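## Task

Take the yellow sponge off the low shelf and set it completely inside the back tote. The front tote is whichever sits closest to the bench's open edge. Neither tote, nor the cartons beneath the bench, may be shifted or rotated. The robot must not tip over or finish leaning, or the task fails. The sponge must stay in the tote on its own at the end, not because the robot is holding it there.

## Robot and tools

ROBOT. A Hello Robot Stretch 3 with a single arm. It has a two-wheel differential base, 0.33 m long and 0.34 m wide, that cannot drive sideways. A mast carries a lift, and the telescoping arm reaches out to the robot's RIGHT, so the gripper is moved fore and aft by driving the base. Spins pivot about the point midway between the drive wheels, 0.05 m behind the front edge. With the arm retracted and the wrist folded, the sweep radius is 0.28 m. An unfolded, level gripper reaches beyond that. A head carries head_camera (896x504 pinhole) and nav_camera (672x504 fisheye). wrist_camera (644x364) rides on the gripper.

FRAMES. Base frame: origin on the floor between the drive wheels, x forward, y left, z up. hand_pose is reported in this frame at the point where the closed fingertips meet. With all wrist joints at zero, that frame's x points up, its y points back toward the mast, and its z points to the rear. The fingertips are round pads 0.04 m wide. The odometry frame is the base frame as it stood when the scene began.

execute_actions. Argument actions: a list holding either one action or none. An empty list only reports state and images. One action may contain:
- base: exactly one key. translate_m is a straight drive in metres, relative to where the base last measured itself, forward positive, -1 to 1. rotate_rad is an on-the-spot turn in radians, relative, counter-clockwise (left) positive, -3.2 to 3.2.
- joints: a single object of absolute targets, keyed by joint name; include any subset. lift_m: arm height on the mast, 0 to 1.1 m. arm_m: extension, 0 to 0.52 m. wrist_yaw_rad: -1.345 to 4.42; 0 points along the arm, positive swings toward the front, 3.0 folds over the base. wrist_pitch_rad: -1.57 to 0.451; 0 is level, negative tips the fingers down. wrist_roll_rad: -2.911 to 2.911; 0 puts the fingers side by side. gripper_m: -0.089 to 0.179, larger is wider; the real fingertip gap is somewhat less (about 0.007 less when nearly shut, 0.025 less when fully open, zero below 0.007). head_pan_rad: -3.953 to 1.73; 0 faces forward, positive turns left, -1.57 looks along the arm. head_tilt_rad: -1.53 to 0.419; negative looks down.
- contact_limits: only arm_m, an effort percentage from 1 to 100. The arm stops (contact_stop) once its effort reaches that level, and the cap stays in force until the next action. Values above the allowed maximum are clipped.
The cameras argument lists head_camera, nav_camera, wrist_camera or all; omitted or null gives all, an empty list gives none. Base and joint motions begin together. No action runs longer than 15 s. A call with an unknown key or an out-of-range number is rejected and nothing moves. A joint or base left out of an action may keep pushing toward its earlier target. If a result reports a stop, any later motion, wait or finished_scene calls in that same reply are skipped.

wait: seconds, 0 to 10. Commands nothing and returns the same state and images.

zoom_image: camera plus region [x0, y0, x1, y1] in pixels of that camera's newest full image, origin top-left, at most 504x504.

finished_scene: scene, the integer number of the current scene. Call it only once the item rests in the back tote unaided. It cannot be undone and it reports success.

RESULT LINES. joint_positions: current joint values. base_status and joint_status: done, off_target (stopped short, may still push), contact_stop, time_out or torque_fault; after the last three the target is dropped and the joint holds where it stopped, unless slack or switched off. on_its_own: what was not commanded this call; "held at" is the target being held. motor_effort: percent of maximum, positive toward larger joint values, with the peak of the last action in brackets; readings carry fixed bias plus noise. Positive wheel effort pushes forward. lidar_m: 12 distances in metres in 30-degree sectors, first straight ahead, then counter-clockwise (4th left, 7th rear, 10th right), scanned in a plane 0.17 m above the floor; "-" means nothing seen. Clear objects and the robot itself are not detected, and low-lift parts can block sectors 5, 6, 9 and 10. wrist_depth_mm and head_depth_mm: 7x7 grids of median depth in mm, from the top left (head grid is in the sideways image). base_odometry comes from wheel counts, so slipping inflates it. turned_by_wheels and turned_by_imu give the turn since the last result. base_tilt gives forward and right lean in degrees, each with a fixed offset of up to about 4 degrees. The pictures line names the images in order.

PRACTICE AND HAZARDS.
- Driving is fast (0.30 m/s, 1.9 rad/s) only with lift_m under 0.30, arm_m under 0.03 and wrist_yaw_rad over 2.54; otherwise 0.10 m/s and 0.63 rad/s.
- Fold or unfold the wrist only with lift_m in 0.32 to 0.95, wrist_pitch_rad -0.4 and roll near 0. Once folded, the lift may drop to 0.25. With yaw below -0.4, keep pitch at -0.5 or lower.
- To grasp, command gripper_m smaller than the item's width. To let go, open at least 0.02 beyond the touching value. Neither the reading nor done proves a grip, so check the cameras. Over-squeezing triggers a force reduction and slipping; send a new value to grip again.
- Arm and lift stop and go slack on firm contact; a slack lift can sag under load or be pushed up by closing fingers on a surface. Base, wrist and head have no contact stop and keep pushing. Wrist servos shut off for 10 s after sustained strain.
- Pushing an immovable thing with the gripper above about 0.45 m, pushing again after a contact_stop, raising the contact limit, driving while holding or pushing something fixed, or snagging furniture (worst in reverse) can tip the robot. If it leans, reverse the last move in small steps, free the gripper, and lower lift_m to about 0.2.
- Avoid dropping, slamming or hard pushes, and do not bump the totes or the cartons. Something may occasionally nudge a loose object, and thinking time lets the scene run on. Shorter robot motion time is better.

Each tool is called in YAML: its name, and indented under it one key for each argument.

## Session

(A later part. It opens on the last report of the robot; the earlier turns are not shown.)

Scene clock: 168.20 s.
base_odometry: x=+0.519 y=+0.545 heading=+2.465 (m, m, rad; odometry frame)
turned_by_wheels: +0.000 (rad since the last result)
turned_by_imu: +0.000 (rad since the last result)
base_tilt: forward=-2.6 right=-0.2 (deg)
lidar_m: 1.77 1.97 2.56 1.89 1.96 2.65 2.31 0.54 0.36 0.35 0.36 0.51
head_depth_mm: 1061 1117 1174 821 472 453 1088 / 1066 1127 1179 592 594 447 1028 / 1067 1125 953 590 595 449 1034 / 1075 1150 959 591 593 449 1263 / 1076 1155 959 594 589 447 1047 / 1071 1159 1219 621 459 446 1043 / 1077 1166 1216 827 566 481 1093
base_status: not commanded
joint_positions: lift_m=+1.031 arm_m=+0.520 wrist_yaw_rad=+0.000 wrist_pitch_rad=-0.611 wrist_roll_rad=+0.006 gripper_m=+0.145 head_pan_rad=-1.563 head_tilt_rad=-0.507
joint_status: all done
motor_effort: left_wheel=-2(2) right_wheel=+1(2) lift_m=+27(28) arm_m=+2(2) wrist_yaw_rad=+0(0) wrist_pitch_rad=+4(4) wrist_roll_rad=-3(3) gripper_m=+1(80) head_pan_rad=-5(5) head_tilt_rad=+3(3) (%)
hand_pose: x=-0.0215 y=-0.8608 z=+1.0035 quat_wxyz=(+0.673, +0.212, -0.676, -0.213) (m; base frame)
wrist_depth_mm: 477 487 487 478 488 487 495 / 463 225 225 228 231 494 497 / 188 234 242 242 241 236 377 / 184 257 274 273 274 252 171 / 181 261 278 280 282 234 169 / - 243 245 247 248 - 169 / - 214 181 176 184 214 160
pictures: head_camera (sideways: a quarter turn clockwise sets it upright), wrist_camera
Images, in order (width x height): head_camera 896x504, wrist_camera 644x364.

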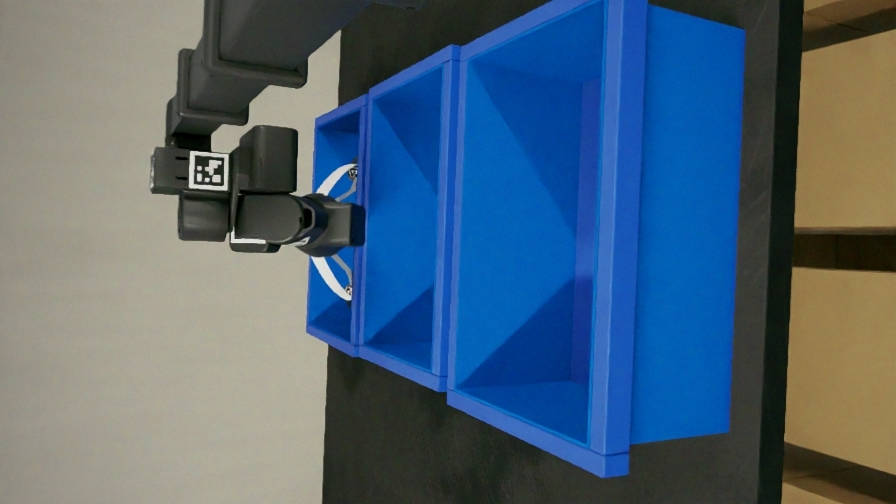

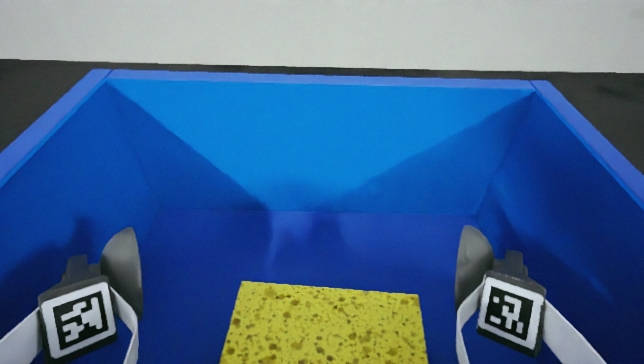

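execute_actions:
  actions:
    - {"joints": {"lift_m": 1.095}}
  cameras: ["wrist_camera", "head_camera"]

Scene clock: 170.90 s.
base_odometry: x=+0.519 y=+0.545 heading=+2.465 (m, m, rad; odometry frame)
turned_by_wheels: +0.000 (rad since the last result)
turned_by_imu: +0.000 (rad since the last result)
base_tilt: forward=-2.5 right=-0.2 (deg)
lidar_m: 1.78 1.96 2.57 1.89 1.96 2.66 2.31 0.54 0.36 0.35 0.36 0.51
head_depth_mm: 1039 1167 1214 821 473 454 1088 / 1057 1153 1207 593 594 449 1024 / 1059 - 958 590 594 449 1029 / 1076 1148 945 592 591 449 1266 / 1077 1156 964 591 588 447 1046 / 1084 1167 1224 621 458 447 1043 / 1080 1165 1228 825 567 482 1084
base_status: not commanded
joint_positions: lift_m=+1.094 arm_m=+0.520 wrist_yaw_rad=+0.000 wrist_pitch_rad=-0.611 wrist_roll_rad=+0.006 gripper_m=+0.145 head_pan_rad=-1.563 head_tilt_rad=-0.507
joint_status: all done
motor_effort: left_wheel=-2(2) right_wheel=+2(2) lift_m=+27(27) arm_m=+1(1) wrist_yaw_rad=+0(0) wrist_pitch_rad=+4(4) wrist_roll_rad=-3(3) gripper_m=+1(1) head_pan_rad=-5(4) head_tilt_rad=+3(4) (%)
hand_pose: x=-0.0215 y=-0.8608 z=+1.0665 quat_wxyz=(+0.673, +0.212, -0.676, -0.213) (m; base frame)
wrist_depth_mm: 487 483 483 488 486 487 488 / 538 540 530 533 538 535 537 / 480 491 495 504 511 510 519 / 406 260 275 274 275 271 433 / 348 278 318 319 321 235 373 / 249 303 313 316 319 - 311 / - 268 280 237 283 264 177
pictures: head_camera (sideways: a quarter turn clockwise sets it upright), wrist_camera
Images, in order (width x height): head_camera 896x504, wrist_camera 644x364.

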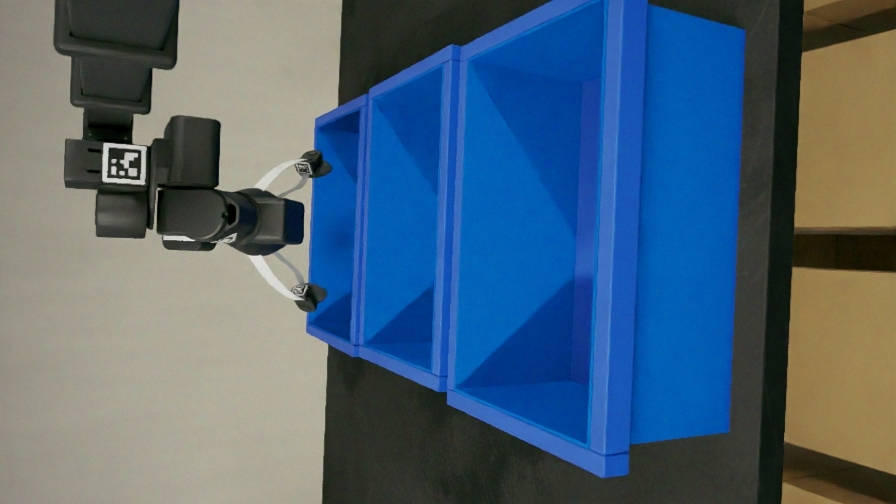

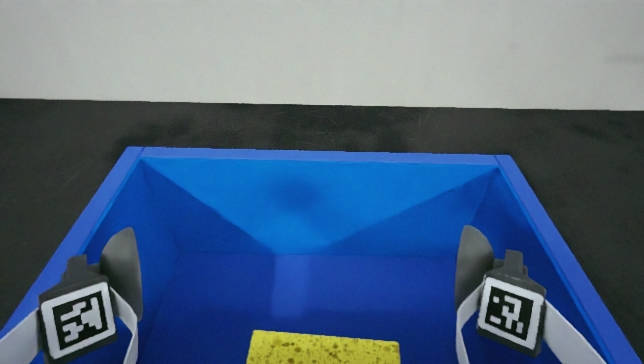

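Let me pitch down a bit more to verify that the sponge is lying fully inside.

execute_actions:
  actions:
    - {"joints": {"wrist_pitch_rad": -0.8}}
  cameras: ["wrist_camera"]

Scene clock: 172.23 s.
base_odometry: x=+0.519 y=+0.545 heading=+2.465 (m, m, rad; odometry frame)
turned_by_wheels: +0.000 (rad since the last result)
turned_by_imu: +0.000 (rad since the last result)
base_tilt: forward=-2.5 right=-0.1 (deg)
lidar_m: 1.78 1.96 2.57 1.89 1.95 2.66 2.31 0.54 0.36 0.35 0.36 0.51
head_depth_mm: 1039 1177 1222 823 473 453 1085 / 1047 1167 1214 593 593 447 1033 / 1051 - 953 590 593 448 1027 / 1062 1156 949 592 593 450 1260 / 1074 1159 1213 590 587 448 1052 / 1074 1168 1216 621 458 446 1044 / 1082 1167 1228 827 564 480 1089
base_status: not commanded
joint_positions: lift_m=+1.094 arm_m=+0.520 wrist_yaw_rad=+0.000 wrist_pitch_rad=-0.790 wrist_roll_rad=+0.006 gripper_m=+0.145 head_pan_rad=-1.563 head_tilt_rad=-0.507
joint_status: all done
motor_effort: left_wheel=-2(2) right_wheel=+2(2) lift_m=+26(27) arm_m=+2(2) wrist_yaw_rad=+0(0) wrist_pitch_rad=-3(4) wrist_roll_rad=-3(3) gripper_m=+0(1) head_pan_rad=-5(5) head_tilt_rad=+3(3) (%)
hand_pose: x=-0.0216 y=-0.8280 z=+1.0342 quat_wxyz=(+0.651, +0.272, -0.654, -0.273) (m; base frame)
wrist_depth_mm: 481 488 498 508 509 502 507 / 415 248 255 255 254 256 449 / 355 259 287 285 289 249 397 / 191 261 323 328 328 248 339 / 183 281 298 301 304 230 185 / - 268 264 225 270 - 168 / - 138 139 141 141 140 145
pictures: wrist_camera
Images, in order (width x height): wrist_camera 644x364.

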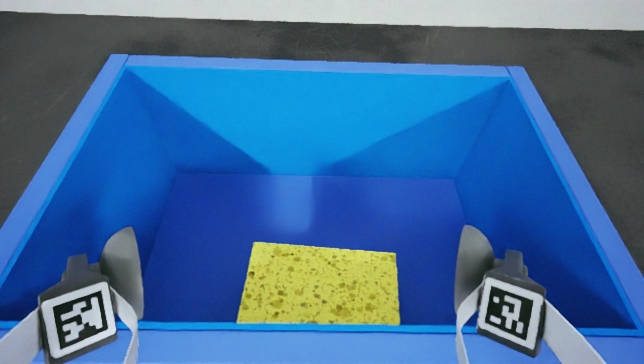

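execute_actions:
  actions:
    - {"joints": {"wrist_pitch_rad": -0.15}}

Scene clock: 175.23 s.
base_odometry: x=+0.519 y=+0.545 heading=+2.465 (m, m, rad; odometry frame)
turned_by_wheels: +0.000 (rad since the last result)
turned_by_imu: +0.000 (rad since the last result)
base_tilt: forward=-2.5 right=-0.1 (deg)
lidar_m: 1.78 1.96 2.56 1.89 1.95 2.66 2.31 0.54 0.36 0.35 0.36 0.51
head_depth_mm: 1041 1173 1218 821 474 453 1089 / 1048 1156 1214 590 592 447 1040 / 1056 - 964 591 594 448 1031 / 1071 1158 958 591 593 448 1265 / 1076 1151 969 594 589 446 1046 / 1072 1166 1212 621 458 446 1042 / 1078 1168 1227 822 566 482 1090
base_status: not commanded
joint_positions: lift_m=+1.094 arm_m=+0.520 wrist_yaw_rad=+0.000 wrist_pitch_rad=-0.175 wrist_roll_rad=+0.006 gripper_m=+0.145 head_pan_rad=-1.563 head_tilt_rad=-0.507
joint_status: all done
motor_effort: left_wheel=-2(3) right_wheel=+2(2) lift_m=+27(27) arm_m=+1(2) wrist_yaw_rad=+0(0) wrist_pitch_rad=+9(9) wrist_roll_rad=-3(3) gripper_m=+1(0) head_pan_rad=-5(5) head_tilt_rad=+3(2) (%)
hand_pose: x=-0.0214 y=-0.9129 z=+1.1649 quat_wxyz=(+0.703, +0.062, -0.706, -0.062) (m; base frame)
wrist_depth_mm: 451 453 462 465 453 459 463 / 473 480 481 482 482 488 483 / 486 497 502 500 495 500 501 / 512 511 519 521 523 529 527 / 547 542 553 547 555 557 545 / 559 554 564 564 568 - 565 / - 455 450 453 455 440 462
pictures: head_camera (sideways: a quarter turn clockwise sets it upright), nav_camera (sideways: a quarter turn counterclockwise sets it upright), wrist_camera
Images, in order (width x height): head_camera 896x504, nav_camera 672x504, wrist_camera 644x364.

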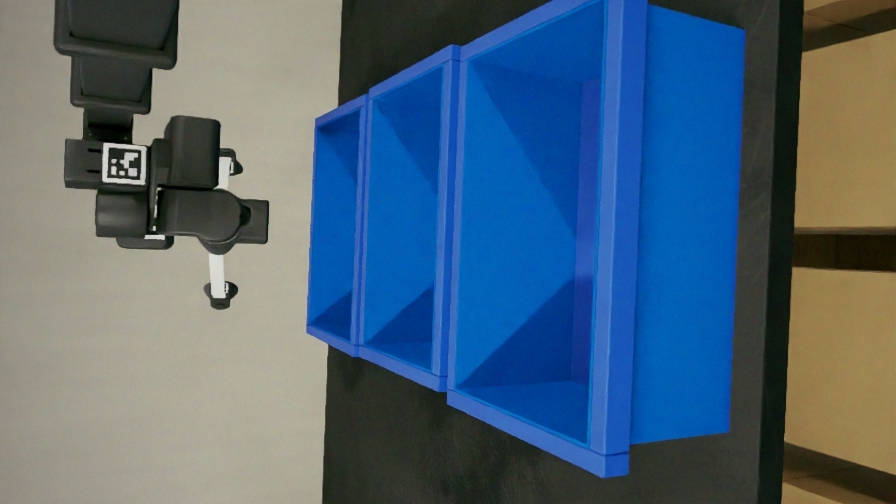

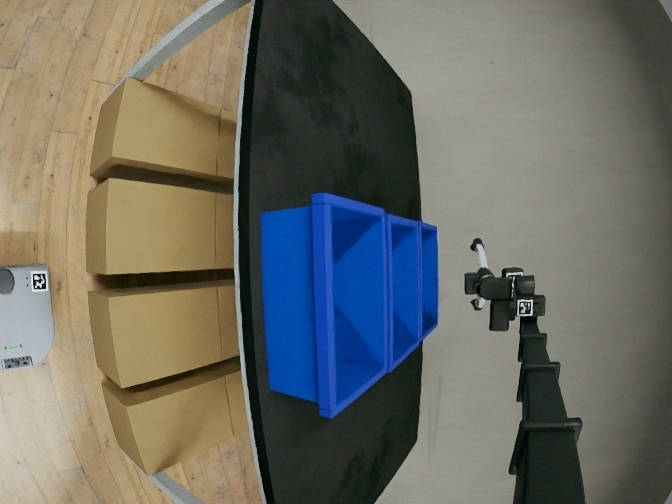

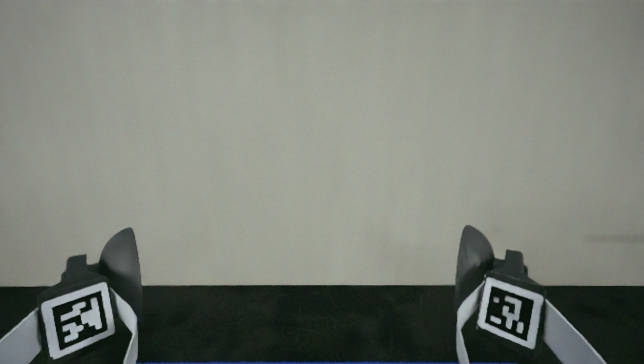

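The totes look unmoved, the gripper is clear of them, and the sponge is lying in the back tote, so I'm ending the scene.

finished_scene:
  scene: 2

The scene is finished: the task was done.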